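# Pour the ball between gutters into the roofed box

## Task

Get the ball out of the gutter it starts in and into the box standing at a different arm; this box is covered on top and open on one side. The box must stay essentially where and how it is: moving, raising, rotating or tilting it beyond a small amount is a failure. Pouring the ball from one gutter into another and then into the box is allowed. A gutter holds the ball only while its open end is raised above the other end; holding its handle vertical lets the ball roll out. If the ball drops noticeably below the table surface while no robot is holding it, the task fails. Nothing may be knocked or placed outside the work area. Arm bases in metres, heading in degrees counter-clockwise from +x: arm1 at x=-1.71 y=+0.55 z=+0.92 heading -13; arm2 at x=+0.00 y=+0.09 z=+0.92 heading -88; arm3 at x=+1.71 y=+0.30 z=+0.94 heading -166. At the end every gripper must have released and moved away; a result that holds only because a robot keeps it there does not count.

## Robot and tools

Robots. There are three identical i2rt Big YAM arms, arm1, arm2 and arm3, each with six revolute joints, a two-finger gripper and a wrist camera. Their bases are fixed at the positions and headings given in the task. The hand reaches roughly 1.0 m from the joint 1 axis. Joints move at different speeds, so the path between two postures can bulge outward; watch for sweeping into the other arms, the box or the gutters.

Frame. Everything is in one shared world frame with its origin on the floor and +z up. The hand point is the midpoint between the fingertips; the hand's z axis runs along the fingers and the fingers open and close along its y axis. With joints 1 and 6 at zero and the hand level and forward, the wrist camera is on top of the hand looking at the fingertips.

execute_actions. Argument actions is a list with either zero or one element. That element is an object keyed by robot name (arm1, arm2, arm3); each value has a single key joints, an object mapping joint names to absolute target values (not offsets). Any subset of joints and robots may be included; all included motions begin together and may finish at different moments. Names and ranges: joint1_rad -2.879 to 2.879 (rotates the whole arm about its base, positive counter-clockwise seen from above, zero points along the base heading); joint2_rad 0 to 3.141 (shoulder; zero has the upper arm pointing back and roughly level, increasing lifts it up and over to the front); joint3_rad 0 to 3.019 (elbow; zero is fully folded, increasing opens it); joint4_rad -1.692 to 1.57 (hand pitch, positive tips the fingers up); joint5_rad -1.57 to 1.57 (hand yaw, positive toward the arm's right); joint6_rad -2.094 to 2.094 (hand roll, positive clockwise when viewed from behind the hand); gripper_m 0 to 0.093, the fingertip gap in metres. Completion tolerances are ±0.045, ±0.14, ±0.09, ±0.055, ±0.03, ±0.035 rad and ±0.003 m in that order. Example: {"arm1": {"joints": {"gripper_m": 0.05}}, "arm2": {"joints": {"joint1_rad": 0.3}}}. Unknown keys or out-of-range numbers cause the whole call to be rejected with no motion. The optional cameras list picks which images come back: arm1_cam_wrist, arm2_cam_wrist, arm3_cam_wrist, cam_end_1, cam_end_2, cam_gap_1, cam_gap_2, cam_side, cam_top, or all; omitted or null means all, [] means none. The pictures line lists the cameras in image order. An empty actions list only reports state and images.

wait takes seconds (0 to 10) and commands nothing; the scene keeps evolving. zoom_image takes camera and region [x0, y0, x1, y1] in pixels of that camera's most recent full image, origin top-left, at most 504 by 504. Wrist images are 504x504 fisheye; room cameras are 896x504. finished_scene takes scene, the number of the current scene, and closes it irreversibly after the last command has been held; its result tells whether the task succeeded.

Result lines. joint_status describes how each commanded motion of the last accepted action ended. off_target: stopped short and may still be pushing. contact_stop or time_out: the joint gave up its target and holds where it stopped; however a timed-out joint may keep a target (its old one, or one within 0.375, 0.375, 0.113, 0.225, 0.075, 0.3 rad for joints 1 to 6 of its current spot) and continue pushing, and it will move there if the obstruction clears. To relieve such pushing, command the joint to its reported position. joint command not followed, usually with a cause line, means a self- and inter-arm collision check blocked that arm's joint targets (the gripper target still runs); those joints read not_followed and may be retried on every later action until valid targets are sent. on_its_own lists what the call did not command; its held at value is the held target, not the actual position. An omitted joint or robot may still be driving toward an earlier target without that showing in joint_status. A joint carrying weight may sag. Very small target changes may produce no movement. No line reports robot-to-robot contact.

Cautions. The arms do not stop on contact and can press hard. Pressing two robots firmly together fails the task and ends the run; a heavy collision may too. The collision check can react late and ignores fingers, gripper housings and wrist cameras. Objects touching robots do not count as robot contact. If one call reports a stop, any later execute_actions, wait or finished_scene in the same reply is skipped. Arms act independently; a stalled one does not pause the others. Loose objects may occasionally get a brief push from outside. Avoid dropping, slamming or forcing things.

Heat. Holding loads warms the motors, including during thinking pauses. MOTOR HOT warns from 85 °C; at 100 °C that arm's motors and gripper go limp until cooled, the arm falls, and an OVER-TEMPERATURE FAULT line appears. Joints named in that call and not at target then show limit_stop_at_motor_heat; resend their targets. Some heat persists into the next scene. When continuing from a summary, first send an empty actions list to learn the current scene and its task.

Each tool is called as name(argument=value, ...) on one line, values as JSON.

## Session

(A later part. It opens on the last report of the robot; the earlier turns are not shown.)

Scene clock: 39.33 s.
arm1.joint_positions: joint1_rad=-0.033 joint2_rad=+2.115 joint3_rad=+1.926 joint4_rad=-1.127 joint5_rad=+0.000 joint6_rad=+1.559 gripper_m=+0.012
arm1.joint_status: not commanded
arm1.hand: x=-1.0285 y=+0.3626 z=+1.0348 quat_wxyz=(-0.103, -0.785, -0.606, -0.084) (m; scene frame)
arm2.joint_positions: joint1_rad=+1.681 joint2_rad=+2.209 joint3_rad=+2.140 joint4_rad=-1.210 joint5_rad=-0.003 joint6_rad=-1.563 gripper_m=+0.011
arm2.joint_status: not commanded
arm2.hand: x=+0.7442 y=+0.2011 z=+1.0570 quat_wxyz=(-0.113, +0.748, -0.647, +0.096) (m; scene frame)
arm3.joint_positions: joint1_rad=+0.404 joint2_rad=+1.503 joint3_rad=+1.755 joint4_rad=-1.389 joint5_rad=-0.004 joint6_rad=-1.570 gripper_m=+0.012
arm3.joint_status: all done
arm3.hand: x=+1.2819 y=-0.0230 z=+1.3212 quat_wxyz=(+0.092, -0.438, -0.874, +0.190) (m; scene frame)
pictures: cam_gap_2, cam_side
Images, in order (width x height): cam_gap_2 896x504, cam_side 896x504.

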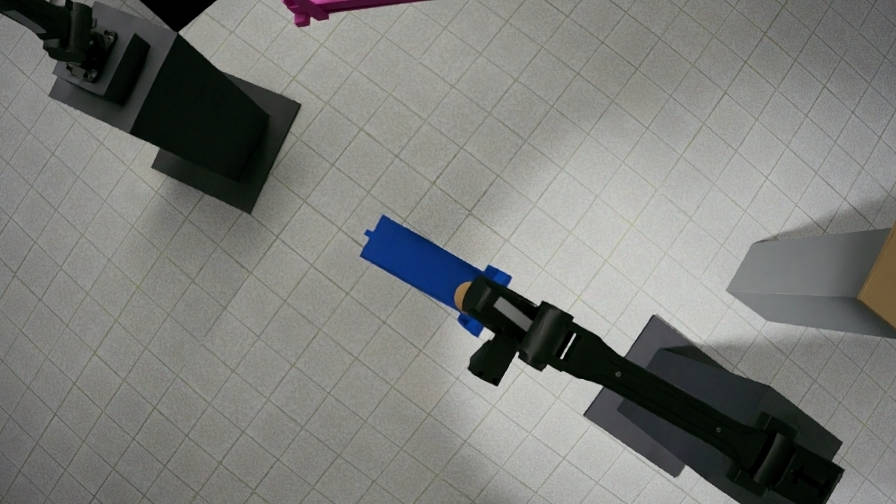

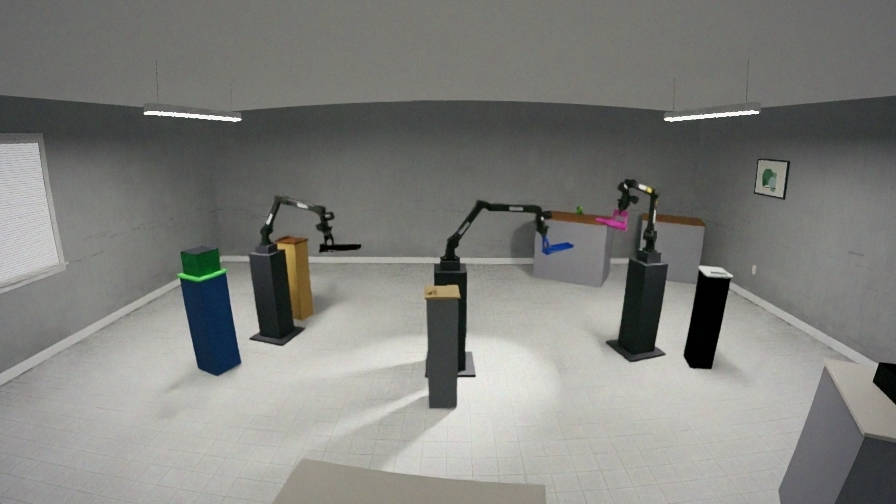

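execute_actions(actions=[{"arm1":{"joints":{"joint4_rad":-1.04}},"arm2":{"joints":{"joint1_rad":-1.868,"joint2_rad":1.85,"joint4_rad":-0.98}},"arm3":{"joints":{"joint1_rad":2.506,"joint2_rad":1.79,"joint3_rad":1.52,"joint4_rad":-1.24,"joint5_rad":0.21,"joint6_rad":-0.163}}}], cameras=["arm2_cam_wrist","arm3_cam_wrist","cam_gap_1","cam_side"])

Scene clock: 43.00 s.
arm1.joint_positions: joint1_rad=-0.033 joint2_rad=+2.115 joint3_rad=+1.926 joint4_rad=-1.063 joint5_rad=+0.000 joint6_rad=+1.559 gripper_m=+0.012
arm1.joint_status: all done
arm1.hand: x=-1.0138 y=+0.3586 z=+1.0395 quat_wxyz=(-0.129, -0.781, -0.603, -0.103) (m; scene frame)
arm2.joint_positions: joint1_rad=-1.874 joint2_rad=+1.879 joint3_rad=+2.177 joint4_rad=-0.982 joint5_rad=+0.003 joint6_rad=-1.565 gripper_m=+0.011
arm2.joint_status: all done
arm2.hand: x=-0.7339 y=+0.2844 z=+1.3419 quat_wxyz=(+0.337, -0.720, -0.548, +0.259) (m; scene frame)
arm3.joint_positions: joint1_rad=+2.510 joint2_rad=+1.806 joint3_rad=+1.494 joint4_rad=-1.234 joint5_rad=+0.205 joint6_rad=-0.170 gripper_m=+0.012
arm3.joint_status: all done
arm3.hand: x=+2.2044 y=+0.0575 z=+1.0668 quat_wxyz=(+0.013, -0.112, -0.989, +0.100) (m; scene frame)
pictures: arm2_cam_wrist, arm3_cam_wrist, cam_gap_1, cam_side
Images, in order (width x height): arm2_cam_wrist 504x504, arm3_cam_wrist 504x504, cam_gap_1 896x504, cam_side 896x504.

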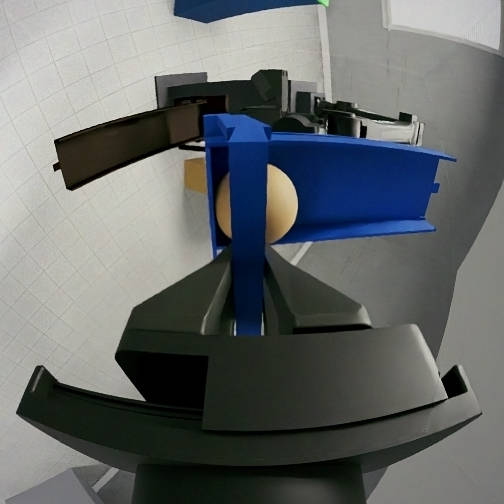

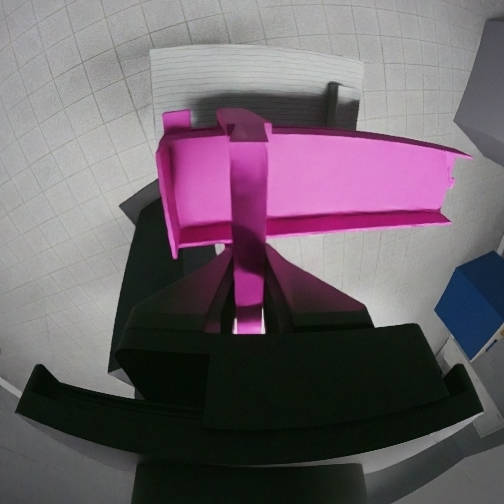

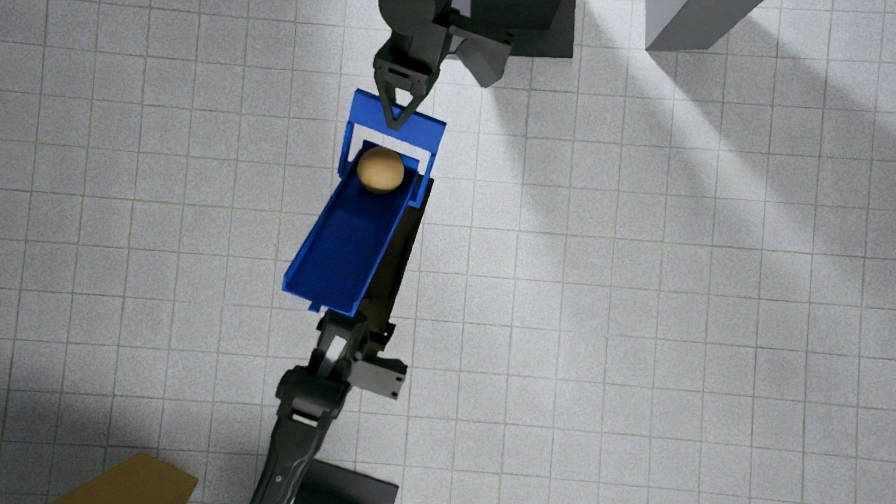

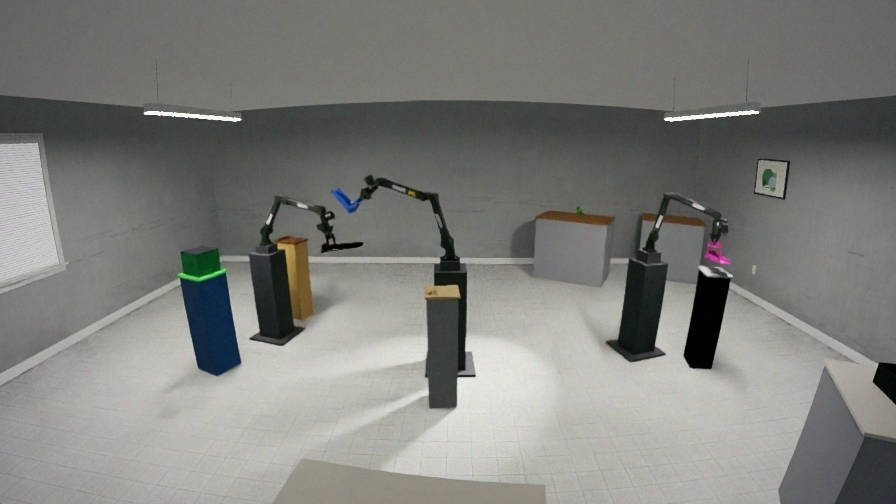

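execute_actions(actions=[{"arm2":{"joints":{"joint3_rad":1.915,"joint4_rad":-1.26}},"arm3":{"joints":{"joint2_rad":1.89,"joint3_rad":1.445,"joint4_rad":-1.04}}}], cameras=["arm1_cam_wrist","arm2_cam_wrist","arm3_cam_wrist","cam_gap_1","cam_side"])

zoom_image(camera="cam_side", region=[300, 185, 410, 270])

Scene clock: 44.73 s.
arm1.joint_positions: joint1_rad=-0.033 joint2_rad=+2.115 joint3_rad=+1.926 joint4_rad=-1.063 joint5_rad=+0.000 joint6_rad=+1.559 gripper_m=+0.012
arm1.joint_status: not commanded
arm1.hand: x=-1.0138 y=+0.3586 z=+1.0395 quat_wxyz=(-0.129, -0.781, -0.603, -0.103) (m; scene frame)
arm2.joint_positions: joint1_rad=-1.874 joint2_rad=+1.867 joint3_rad=+1.894 joint4_rad=-1.263 joint5_rad=+0.003 joint6_rad=-1.565 gripper_m=+0.011
arm2.joint_status: all done
arm2.hand: x=-0.6388 y=+0.2588 z=+1.1668 quat_wxyz=(+0.130, -0.785, -0.598, +0.099) (m; scene frame)
arm3.joint_positions: joint1_rad=+2.510 joint2_rad=+1.909 joint3_rad=+1.439 joint4_rad=-1.050 joint5_rad=+0.205 joint6_rad=-0.169 gripper_m=+0.012
arm3.joint_status: all done
arm3.hand: x=+2.2223 y=+0.0505 z=+0.9939 quat_wxyz=(+0.000, -0.114, -0.988, +0.104) (m; scene frame)
pictures: arm1_cam_wrist, arm2_cam_wrist, arm3_cam_wrist, cam_gap_1, cam_side
Images, in order (width x height): arm1_cam_wrist 504x504, arm2_cam_wrist 504x504, arm3_cam_wrist 504x504, cam_gap_1 896x504, cam_side 896x504.

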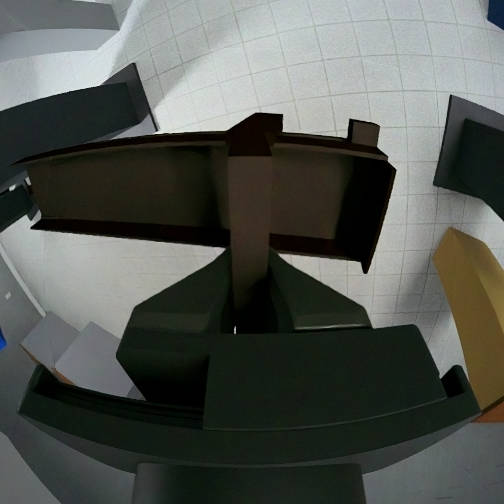

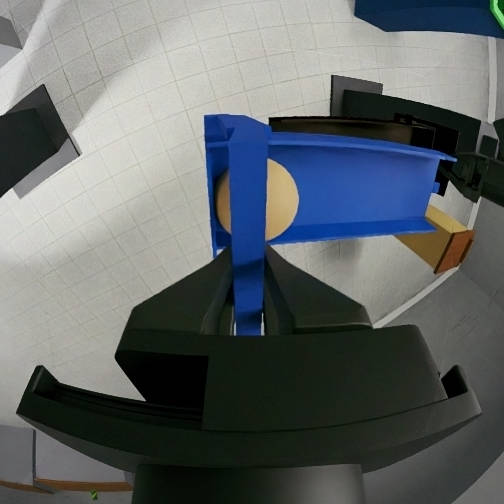

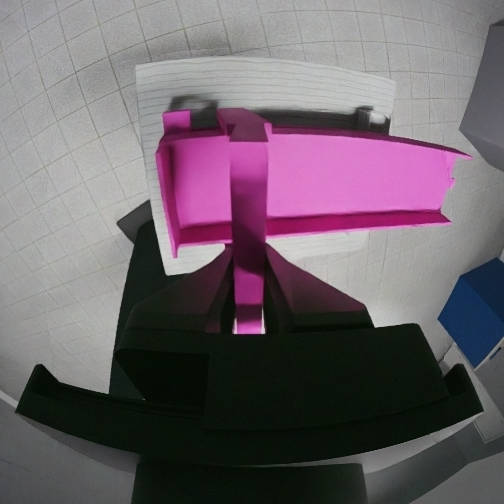

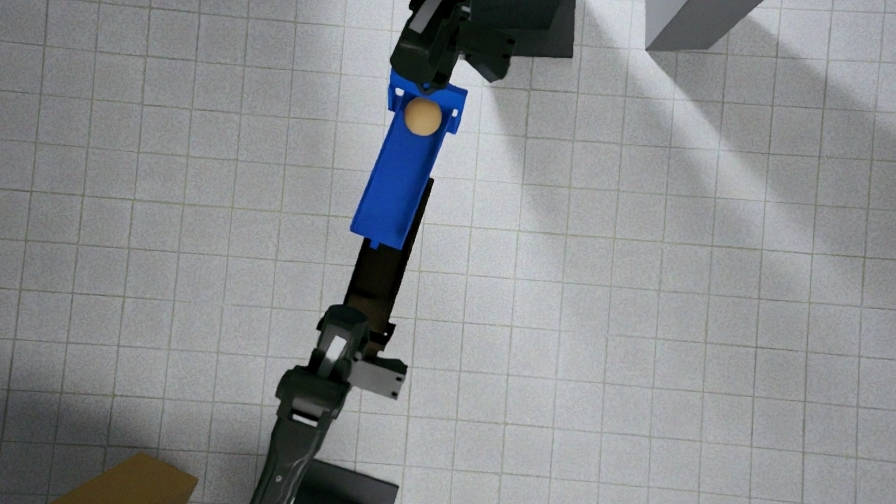

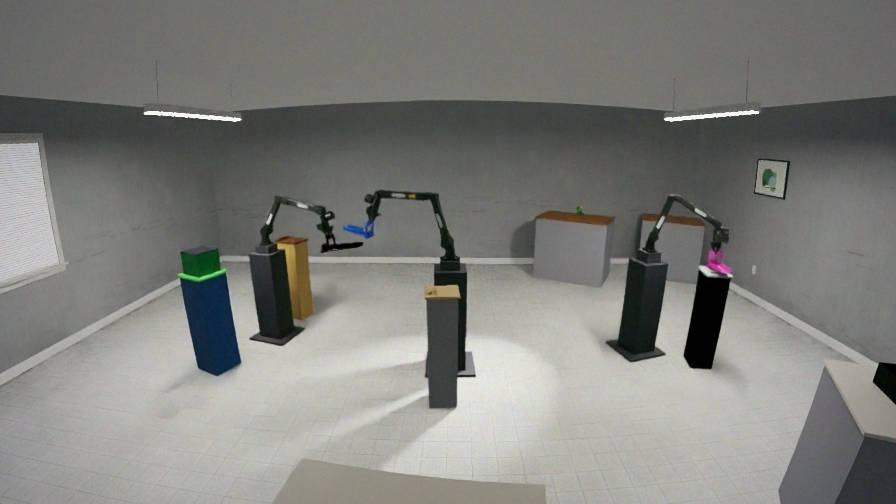

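Region (300, 185, 410, 270) of cam_side's 896x504 image, scaled by 4.582, with more detail than that image has; it fills the top 389 rows of this view, and the rest is white.

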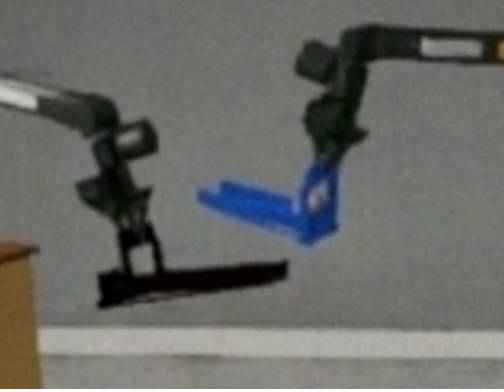

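execute_actions(actions=[{"arm1":{"joints":{"joint1_rad":-0.01}},"arm2":{"joints":{"joint4_rad":-1.36}},"arm3":{"joints":{"joint3_rad":1.415}}}], cameras=["arm1_cam_wrist","arm2_cam_wrist","cam_gap_1","cam_side"])

zoom_image(camera="cam_gap_1", region=[300, 60, 520, 360])

Scene clock: 45.77 s.
arm1.joint_positions: joint1_rad=-0.019 joint2_rad=+2.115 joint3_rad=+1.926 joint4_rad=-1.063 joint5_rad=+0.000 joint6_rad=+1.559 gripper_m=+0.012
arm1.joint_status: all done
arm1.hand: x=-1.0113 y=+0.3683 z=+1.0395 quat_wxyz=(-0.128, -0.777, -0.608, -0.104) (m; scene frame)
arm2.joint_positions: joint1_rad=-1.874 joint2_rad=+1.867 joint3_rad=+1.894 joint4_rad=-1.356 joint5_rad=+0.003 joint6_rad=-1.565 gripper_m=+0.011
arm2.joint_status: all done
arm2.hand: x=-0.6177 y=+0.2531 z=+1.1605 quat_wxyz=(+0.093, -0.790, -0.602, +0.071) (m; scene frame)
arm3.joint_positions: joint1_rad=+2.510 joint2_rad=+1.908 joint3_rad=+1.417 joint4_rad=-1.048 joint5_rad=+0.205 joint6_rad=-0.169 gripper_m=+0.012
arm3.joint_status: all done
arm3.hand: x=+2.2141 y=+0.0539 z=+0.9863 quat_wxyz=(+0.010, -0.113, -0.988, +0.101) (m; scene frame)
pictures: arm1_cam_wrist, arm2_cam_wrist, cam_gap_1, cam_side
Images, in order (width x height): arm1_cam_wrist 504x504, arm2_cam_wrist 504x504, cam_gap_1 896x504, cam_side 896x504.

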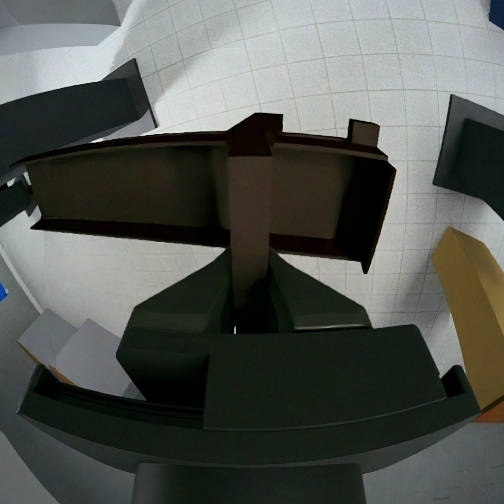

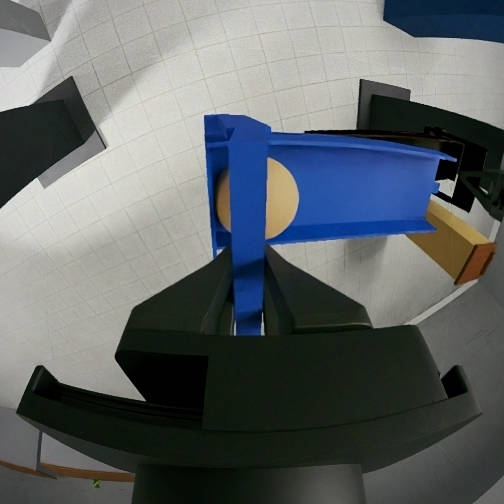

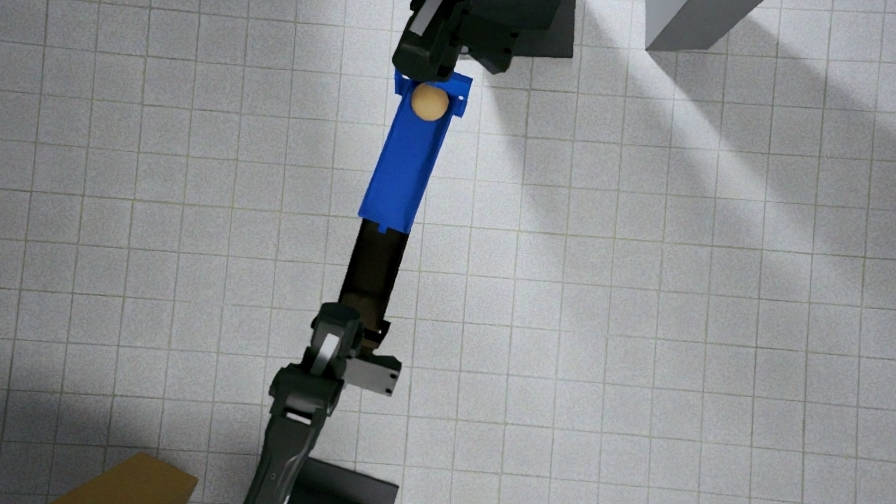

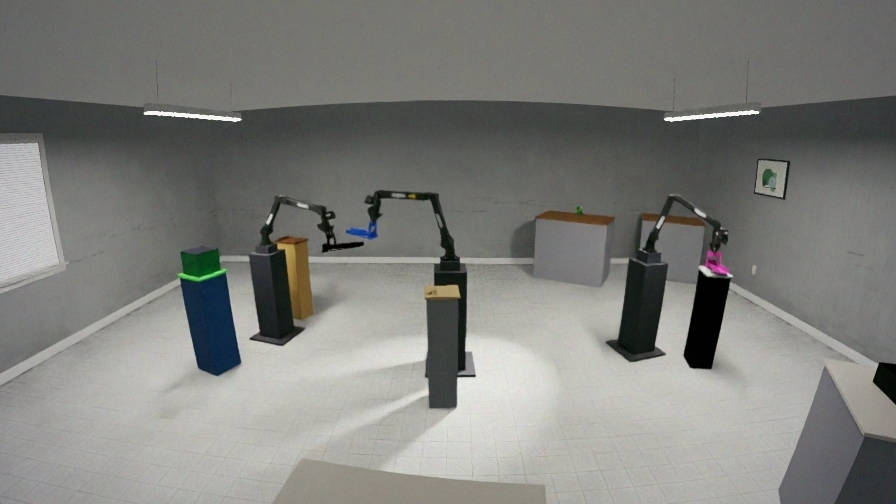

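Region (300, 60, 520, 360) of cam_gap_1's 896x504 image, scaled by 1.680, with more detail than that image has; it fills the left 370 columns of this view, and the rest is white.

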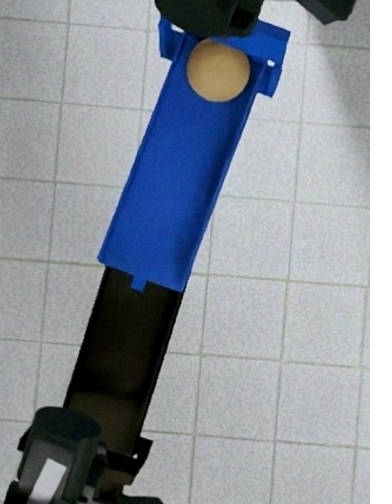

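execute_actions(actions=[{"arm2":{"joints":{"joint1_rad":-1.889,"joint4_rad":-1.47}},"arm3":{"joints":{"gripper_m":0.09}}}], cameras=["arm2_cam_wrist","arm3_cam_wrist","cam_gap_1","cam_side"])

Scene clock: 46.70 s.
arm1.joint_positions: joint1_rad=-0.019 joint2_rad=+2.115 joint3_rad=+1.926 joint4_rad=-1.063 joint5_rad=+0.000 joint6_rad=+1.559 gripper_m=+0.012
arm1.joint_status: not commanded
arm1.hand: x=-1.0113 y=+0.3683 z=+1.0395 quat_wxyz=(-0.128, -0.777, -0.608, -0.104) (m; scene frame)
arm2.joint_positions: joint1_rad=-1.876 joint2_rad=+1.867 joint3_rad=+1.894 joint4_rad=-1.465 joint5_rad=+0.003 joint6_rad=-1.565 gripper_m=+0.011
arm2.joint_status: all done
arm2.hand: x=-0.5919 y=+0.2476 z=+1.1557 quat_wxyz=(+0.051, -0.794, -0.604, +0.038) (m; scene frame)
arm3.joint_positions: joint1_rad=+2.510 joint2_rad=+1.903 joint3_rad=+1.417 joint4_rad=-1.048 joint5_rad=+0.206 joint6_rad=-0.169 gripper_m=+0.090
arm3.joint_status: all done
arm3.hand: x=+2.2145 y=+0.0535 z=+0.9892 quat_wxyz=(+0.008, -0.114, -0.988, +0.102) (m; scene frame)
pictures: arm2_cam_wrist, arm3_cam_wrist, cam_gap_1, cam_side
Images, in order (width x height): arm2_cam_wrist 504x504, arm3_cam_wrist 504x504, cam_gap_1 896x504, cam_side 896x504.

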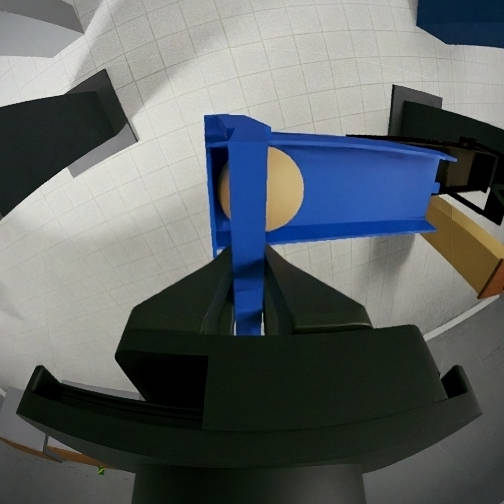

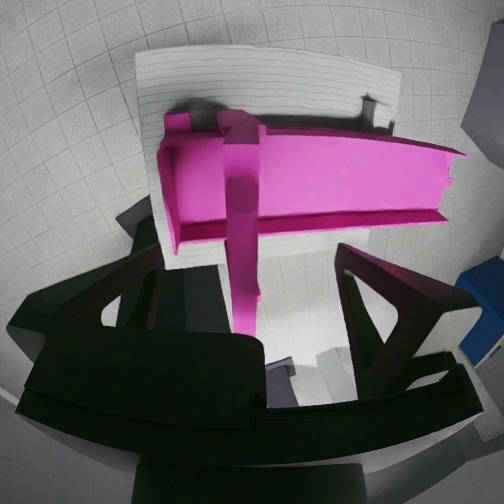

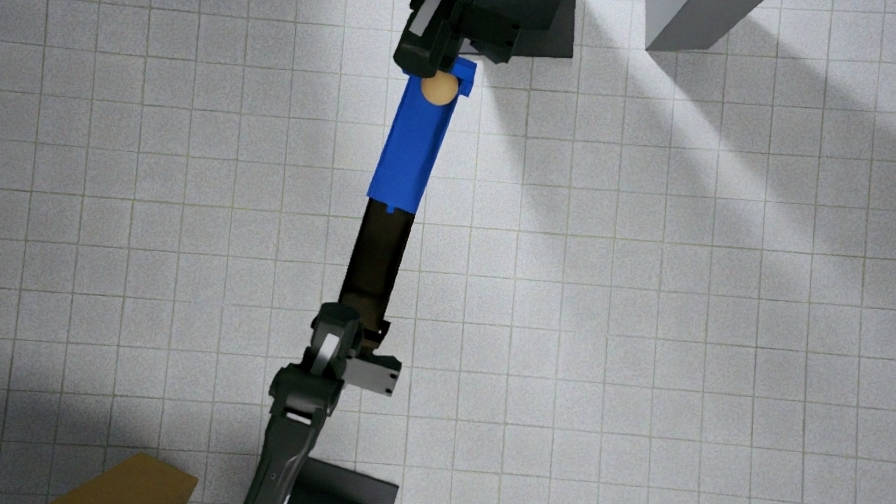

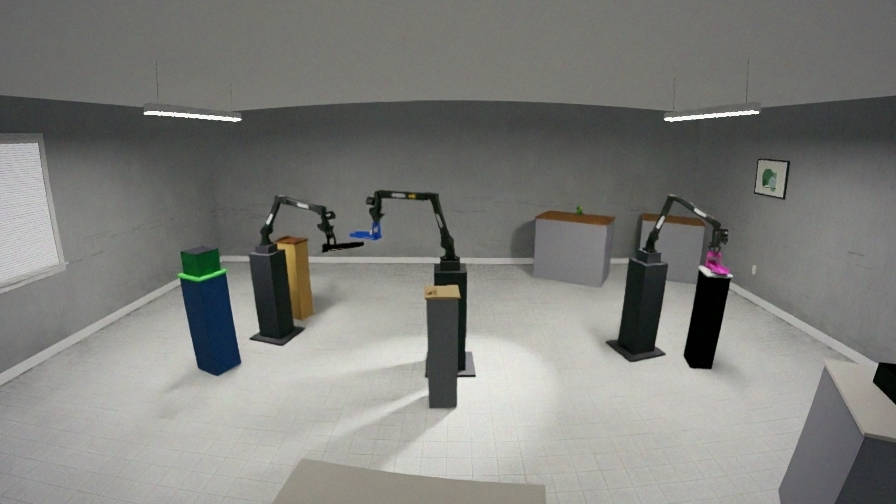

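execute_actions(actions=[{"arm2":{"joints":{"joint1_rad":-1.897,"joint4_rad":-1.52}},"arm3":{"joints":{"joint2_rad":1.7,"joint3_rad":1.55,"joint4_rad":-1.35}}}], cameras=["arm1_cam_wrist","arm2_cam_wrist","cam_gap_1","cam_side"])

Scene clock: 48.80 s.
arm1.joint_positions: joint1_rad=-0.019 joint2_rad=+2.114 joint3_rad=+1.926 joint4_rad=-1.061 joint5_rad=+0.000 joint6_rad=+1.561 gripper_m=+0.012
arm1.joint_status: not commanded
arm1.hand: x=-1.0108 y=+0.3684 z=+1.0400 quat_wxyz=(-0.129, -0.777, -0.607, -0.104) (m; scene frame)
arm2.joint_positions: joint1_rad=-1.887 joint2_rad=+1.867 joint3_rad=+1.894 joint4_rad=-1.515 joint5_rad=+0.003 joint6_rad=-1.565 gripper_m=+0.011
arm2.joint_status: all done
arm2.hand: x=-0.5783 y=+0.2506 z=+1.1545 quat_wxyz=(+0.031, -0.798, -0.601, +0.022) (m; scene frame)
arm3.joint_positions: joint1_rad=+2.510 joint2_rad=+1.689 joint3_rad=+1.521 joint4_rad=-1.342 joint5_rad=+0.207 joint6_rad=-0.169 gripper_m=+0.090
arm3.joint_status: all done
arm3.hand: x=+2.1850 y=+0.0649 z=+1.1364 quat_wxyz=(-0.004, -0.115, -0.988, +0.106) (m; scene frame)
pictures: arm1_cam_wrist, arm2_cam_wrist, cam_gap_1, cam_side
Images, in order (width x height): arm1_cam_wrist 504x504, arm2_cam_wrist 504x504, cam_gap_1 896x504, cam_side 896x504.

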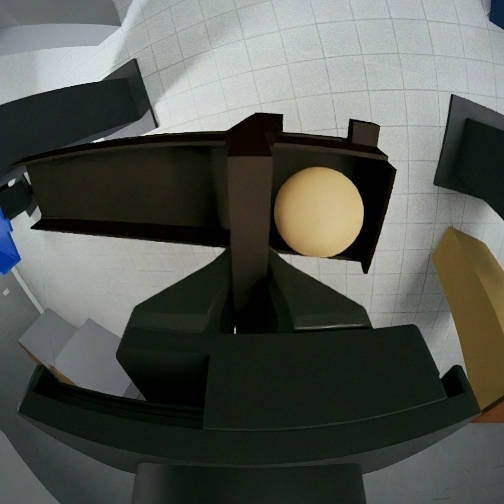

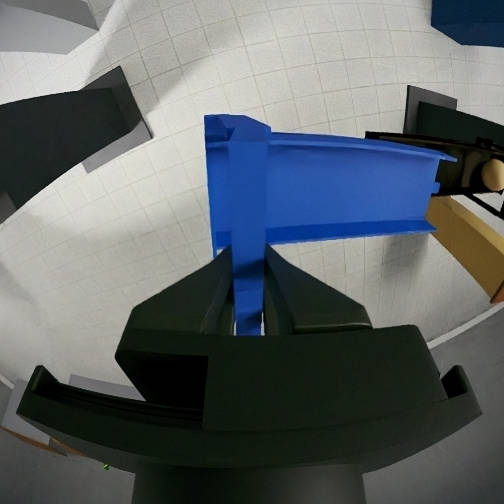

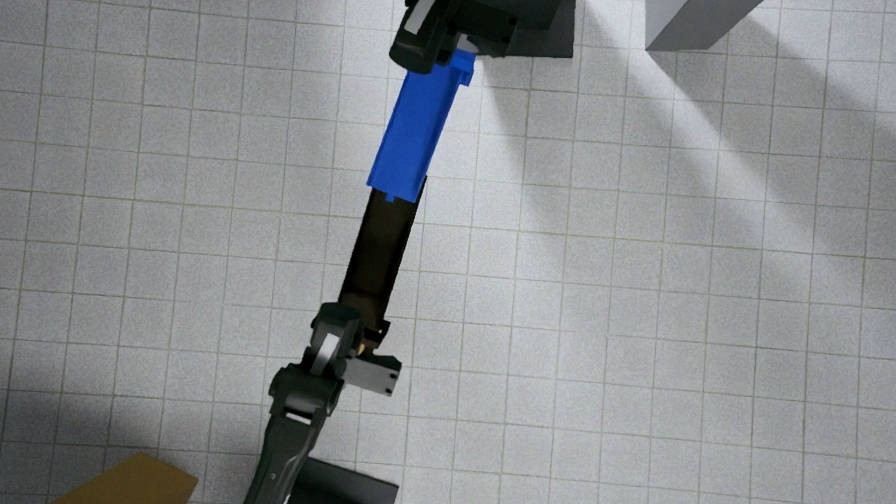

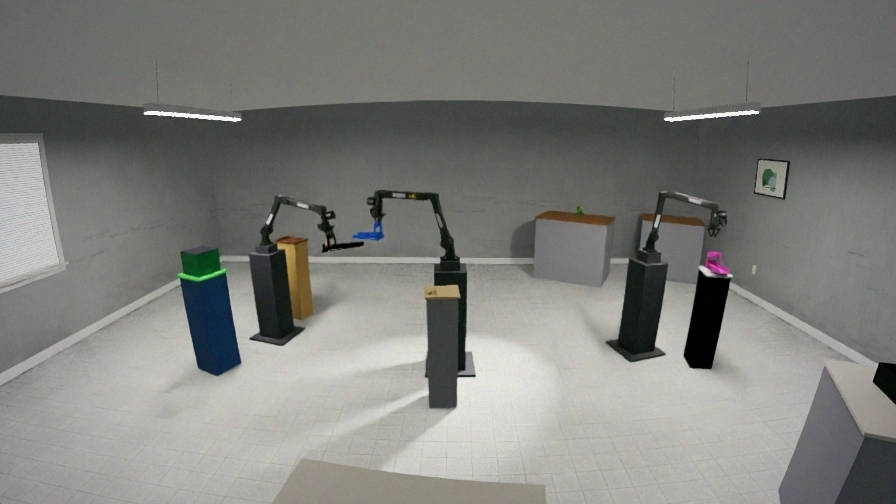

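execute_actions(actions=[{"arm2":{"joints":{"joint1_rad":-1.45,"joint2_rad":1.7}},"arm3":{"joints":{"joint2_rad":1.3,"joint3_rad":1.4}}}], cameras=["arm1_cam_wrist","cam_gap_1"])

Scene clock: 51.20 s.
arm1.joint_positions: joint1_rad=-0.019 joint2_rad=+2.114 joint3_rad=+1.926 joint4_rad=-1.061 joint5_rad=+0.000 joint6_rad=+1.561 gripper_m=+0.012
arm1.joint_status: not commanded
arm1.hand: x=-1.0108 y=+0.3684 z=+1.0400 quat_wxyz=(-0.129, -0.777, -0.607, -0.104) (m; scene frame)
arm2.joint_positions: joint1_rad=-1.453 joint2_rad=+1.704 joint3_rad=+1.894 joint4_rad=-1.516 joint5_rad=-0.002 joint6_rad=-1.565 gripper_m=+0.011
arm2.joint_status: all done
arm2.hand: x=-0.5690 y=-0.0034 z=+1.2475 quat_wxyz=(+0.075, -0.646, -0.754, +0.093) (m; scene frame)
arm3.joint_positions: joint1_rad=+2.510 joint2_rad=+1.297 joint3_rad=+1.397 joint4_rad=-1.345 joint5_rad=+0.207 joint6_rad=-0.169 gripper_m=+0.090
arm3.joint_status: all done
arm3.hand: x=+2.1075 y=+0.0963 z=+1.2649 quat_wxyz=(-0.130, -0.127, -0.973, +0.141) (m; scene frame)
pictures: arm1_cam_wrist, cam_gap_1
Images, in order (width x height): arm1_cam_wrist 504x504, cam_gap_1 896x504.

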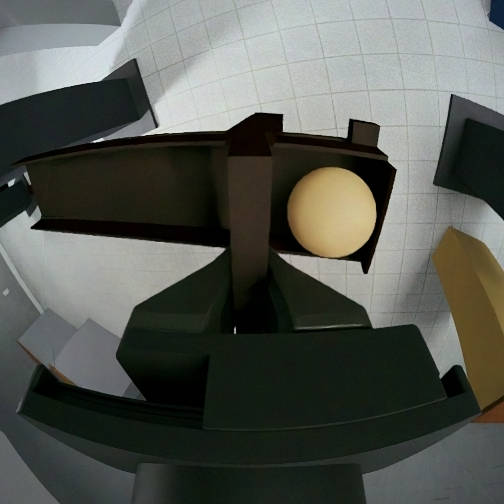

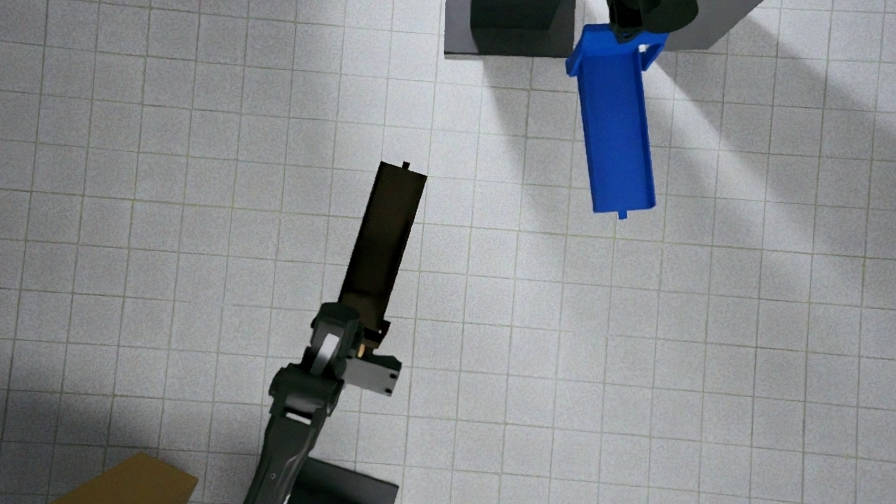

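execute_actions(actions=[{"arm1":{"joints":{"joint2_rad":1.62,"joint3_rad":1.72,"joint4_rad":-0.95}},"arm2":{"joints":{"joint1_rad":0.091,"joint2_rad":1.7,"joint3_rad":1.44,"joint4_rad":-1.29,"joint5_rad":0.21,"joint6_rad":0.05}}}], cameras=["arm1_cam_wrist","arm2_cam_wrist","cam_side"])

Scene clock: 53.67 s.
arm1.joint_positions: joint1_rad=-0.019 joint2_rad=+1.634 joint3_rad=+1.717 joint4_rad=-0.973 joint5_rad=+0.000 joint6_rad=+1.561 gripper_m=+0.012
arm1.joint_status: all done
arm1.hand: x=-1.0910 y=+0.3870 z=+1.2693 quat_wxyz=(-0.267, -0.742, -0.579, -0.210) (m; scene frame)
arm2.joint_positions: joint1_rad=+0.099 joint2_rad=+1.715 joint3_rad=+1.442 joint4_rad=-1.289 joint5_rad=+0.205 joint6_rad=+0.040 gripper_m=+0.011
arm2.joint_status: all done
arm2.hand: x=+0.0357 y=-0.4262 z=+1.0719 quat_wxyz=(+0.059, -0.668, -0.737, +0.080) (m; scene frame)
arm3.joint_positions: joint1_rad=+2.510 joint2_rad=+1.297 joint3_rad=+1.397 joint4_rad=-1.345 joint5_rad=+0.207 joint6_rad=-0.169 gripper_m=+0.090
arm3.joint_status: not commanded
arm3.hand: x=+2.1075 y=+0.0963 z=+1.2649 quat_wxyz=(-0.130, -0.127, -0.973, +0.141) (m; scene frame)
pictures: arm1_cam_wrist, arm2_cam_wrist, cam_side
Images, in order (width x height): arm1_cam_wrist 504x504, arm2_cam_wrist 504x504, cam_side 896x504.

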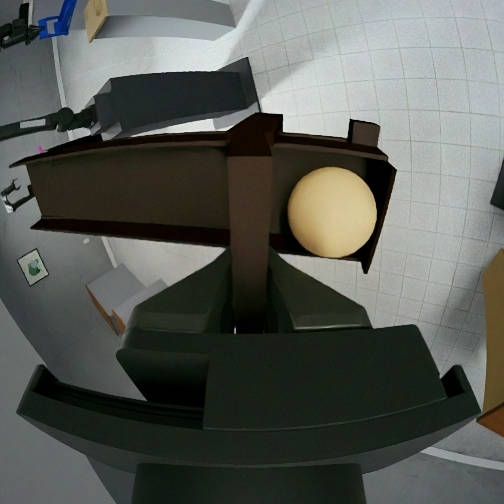

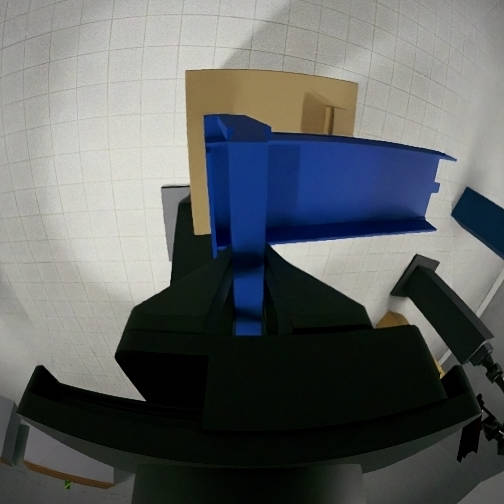

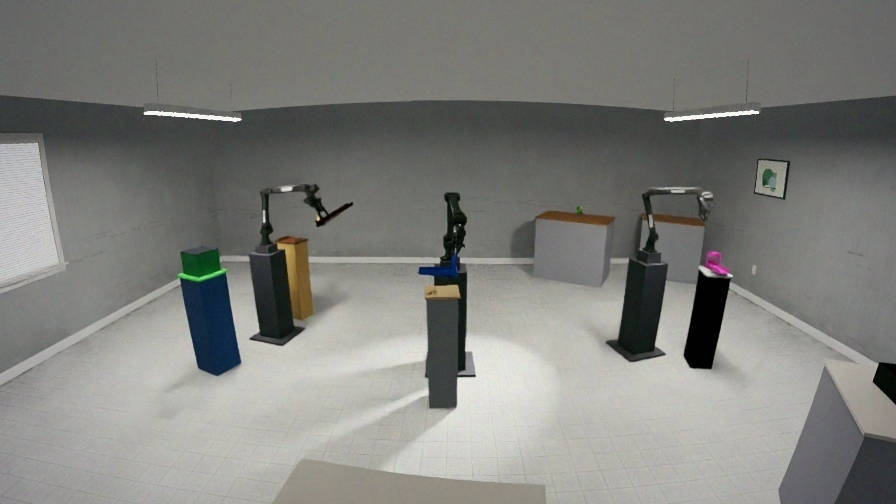

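execute_actions(actions=[{"arm1":{"joints":{"joint1_rad":-1.73,"joint2_rad":0.85,"joint3_rad":0.93}},"arm2":{"joints":{"joint2_rad":1.8,"joint3_rad":1.31,"joint4_rad":-1.045}}}], cameras=["arm1_cam_wrist","arm2_cam_wrist","cam_end_1"])

Scene clock: 55.73 s.
arm1.joint_positions: joint1_rad=-1.724 joint2_rad=+0.863 joint3_rad=+0.928 joint4_rad=-0.965 joint5_rad=+0.003 joint6_rad=+1.561 gripper_m=+0.012
arm1.joint_status: all done
arm1.hand: x=-1.8558 y=+0.2158 z=+1.2078 quat_wxyz=(-0.318, -0.929, +0.179, +0.061) (m; scene frame)
arm2.joint_positions: joint1_rad=+0.099 joint2_rad=+1.812 joint3_rad=+1.298 joint4_rad=-1.054 joint5_rad=+0.208 joint6_rad=+0.044 gripper_m=+0.011
arm2.joint_status: all done
arm2.hand: x=+0.0356 y=-0.4248 z=+0.9739 quat_wxyz=(+0.062, -0.669, -0.736, +0.080) (m; scene frame)
arm3.joint_positions: joint1_rad=+2.510 joint2_rad=+1.297 joint3_rad=+1.397 joint4_rad=-1.345 joint5_rad=+0.207 joint6_rad=-0.169 gripper_m=+0.090
arm3.joint_status: not commanded
arm3.hand: x=+2.1075 y=+0.0963 z=+1.2649 quat_wxyz=(-0.130, -0.127, -0.973, +0.141) (m; scene frame)
pictures: arm1_cam_wrist, arm2_cam_wrist, cam_end_1
Images, in order (width x height): arm1_cam_wrist 504x504, arm2_cam_wrist 504x504, cam_end_1 896x504.

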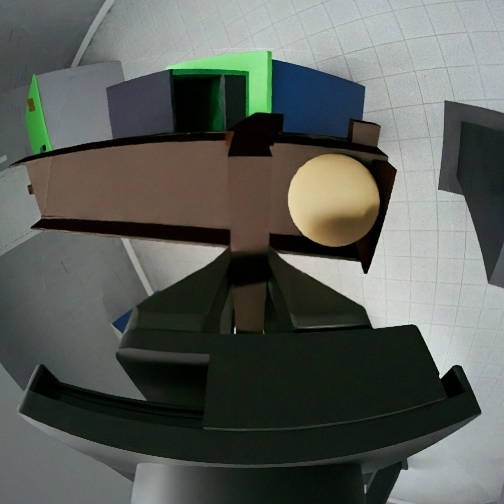

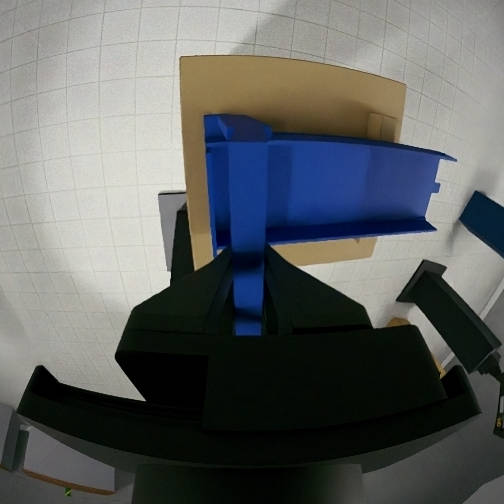

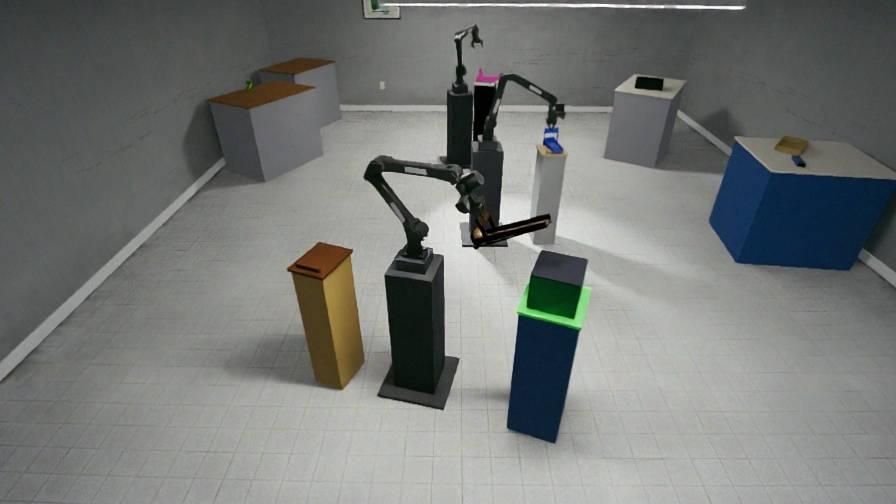

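zoom_image(camera="arm1_cam_wrist", region=[90, 30, 300, 170])

Region (90, 30, 300, 170) of arm1_cam_wrist's 504x504 image, scaled by 2.400, with more detail than that image has.

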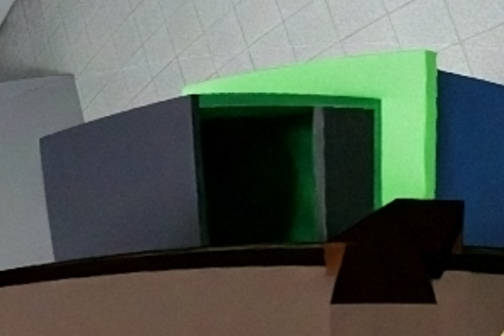

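execute_actions(actions=[{"arm1":{"joints":{"joint3_rad":0.625,"joint4_rad":-1.045}},"arm2":{"joints":{"gripper_m":0.09}}}], cameras=["arm1_cam_wrist","arm2_cam_wrist","cam_end_1","cam_side"])

zoom_image(camera="cam_end_1", region=[420, 190, 610, 340])

Scene clock: 57.40 s.
arm1.joint_positions: joint1_rad=-1.724 joint2_rad=+0.858 joint3_rad=+0.616 joint4_rad=-1.049 joint5_rad=+0.003 joint6_rad=+1.561 gripper_m=+0.012
arm1.joint_status: all done
arm1.hand: x=-1.8171 y=+0.3065 z=+1.0479 quat_wxyz=(-0.132, -0.973, +0.187, +0.023) (m; scene frame)
arm2.joint_positions: joint1_rad=+0.099 joint2_rad=+1.812 joint3_rad=+1.298 joint4_rad=-1.054 joint5_rad=+0.208 joint6_rad=+0.044 gripper_m=+0.090
arm2.joint_status: all done
arm2.hand: x=+0.0356 y=-0.4248 z=+0.9739 quat_wxyz=(+0.062, -0.669, -0.736, +0.079) (m; scene frame)
arm3.joint_positions: joint1_rad=+2.510 joint2_rad=+1.297 joint3_rad=+1.397 joint4_rad=-1.345 joint5_rad=+0.207 joint6_rad=-0.169 gripper_m=+0.090
arm3.joint_status: not commanded
arm3.hand: x=+2.1075 y=+0.0963 z=+1.2649 quat_wxyz=(-0.130, -0.127, -0.973, +0.141) (m; scene frame)
pictures: arm1_cam_wrist, arm2_cam_wrist, cam_end_1, cam_side
Images, in order (width x height): arm1_cam_wrist 504x504, arm2_cam_wrist 504x504, cam_end_1 896x504, cam_side 896x504.

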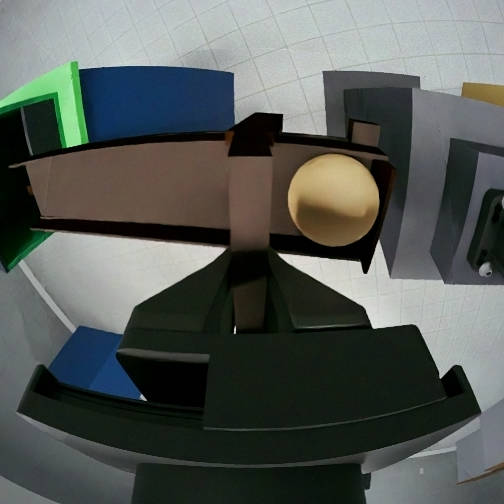

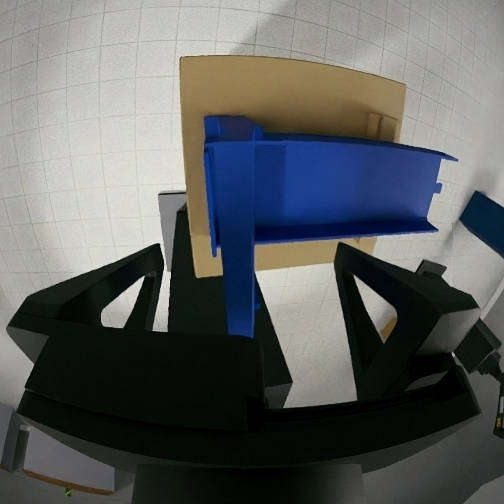

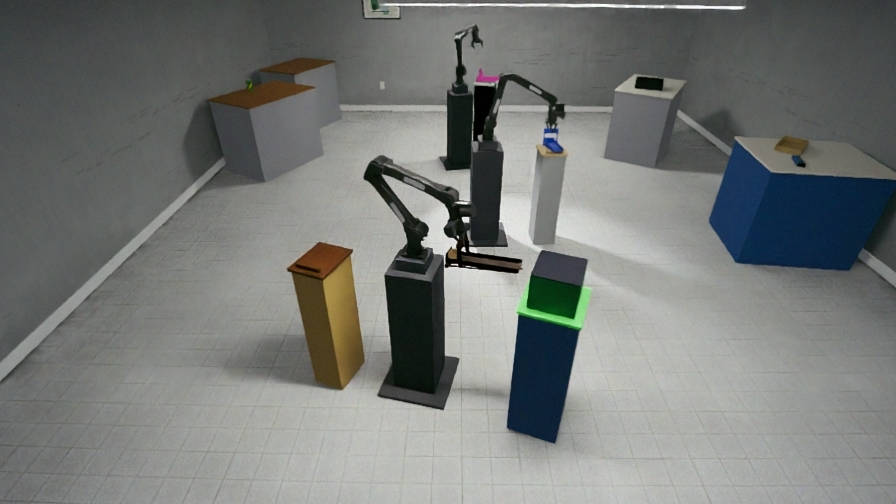

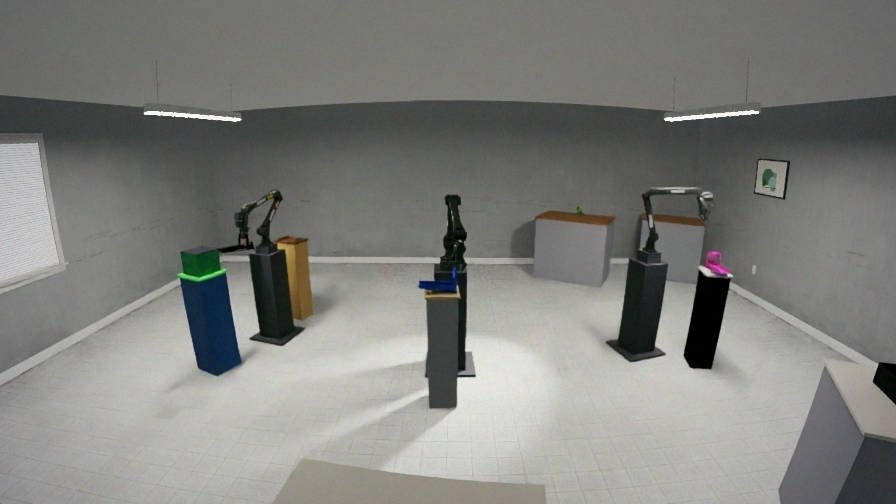

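Region (420, 190, 610, 340) of cam_end_1's 896x504 image, scaled by 2.653, with more detail than that image has; it fills the top 398 rows of this view, and the rest is white.

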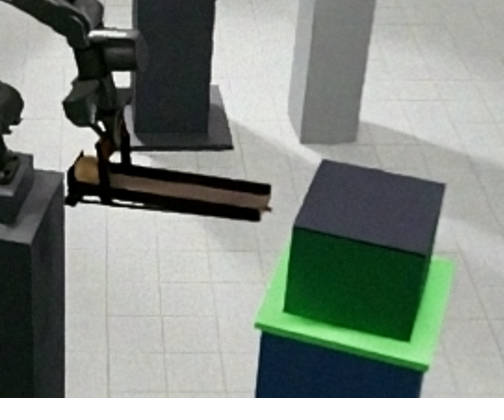

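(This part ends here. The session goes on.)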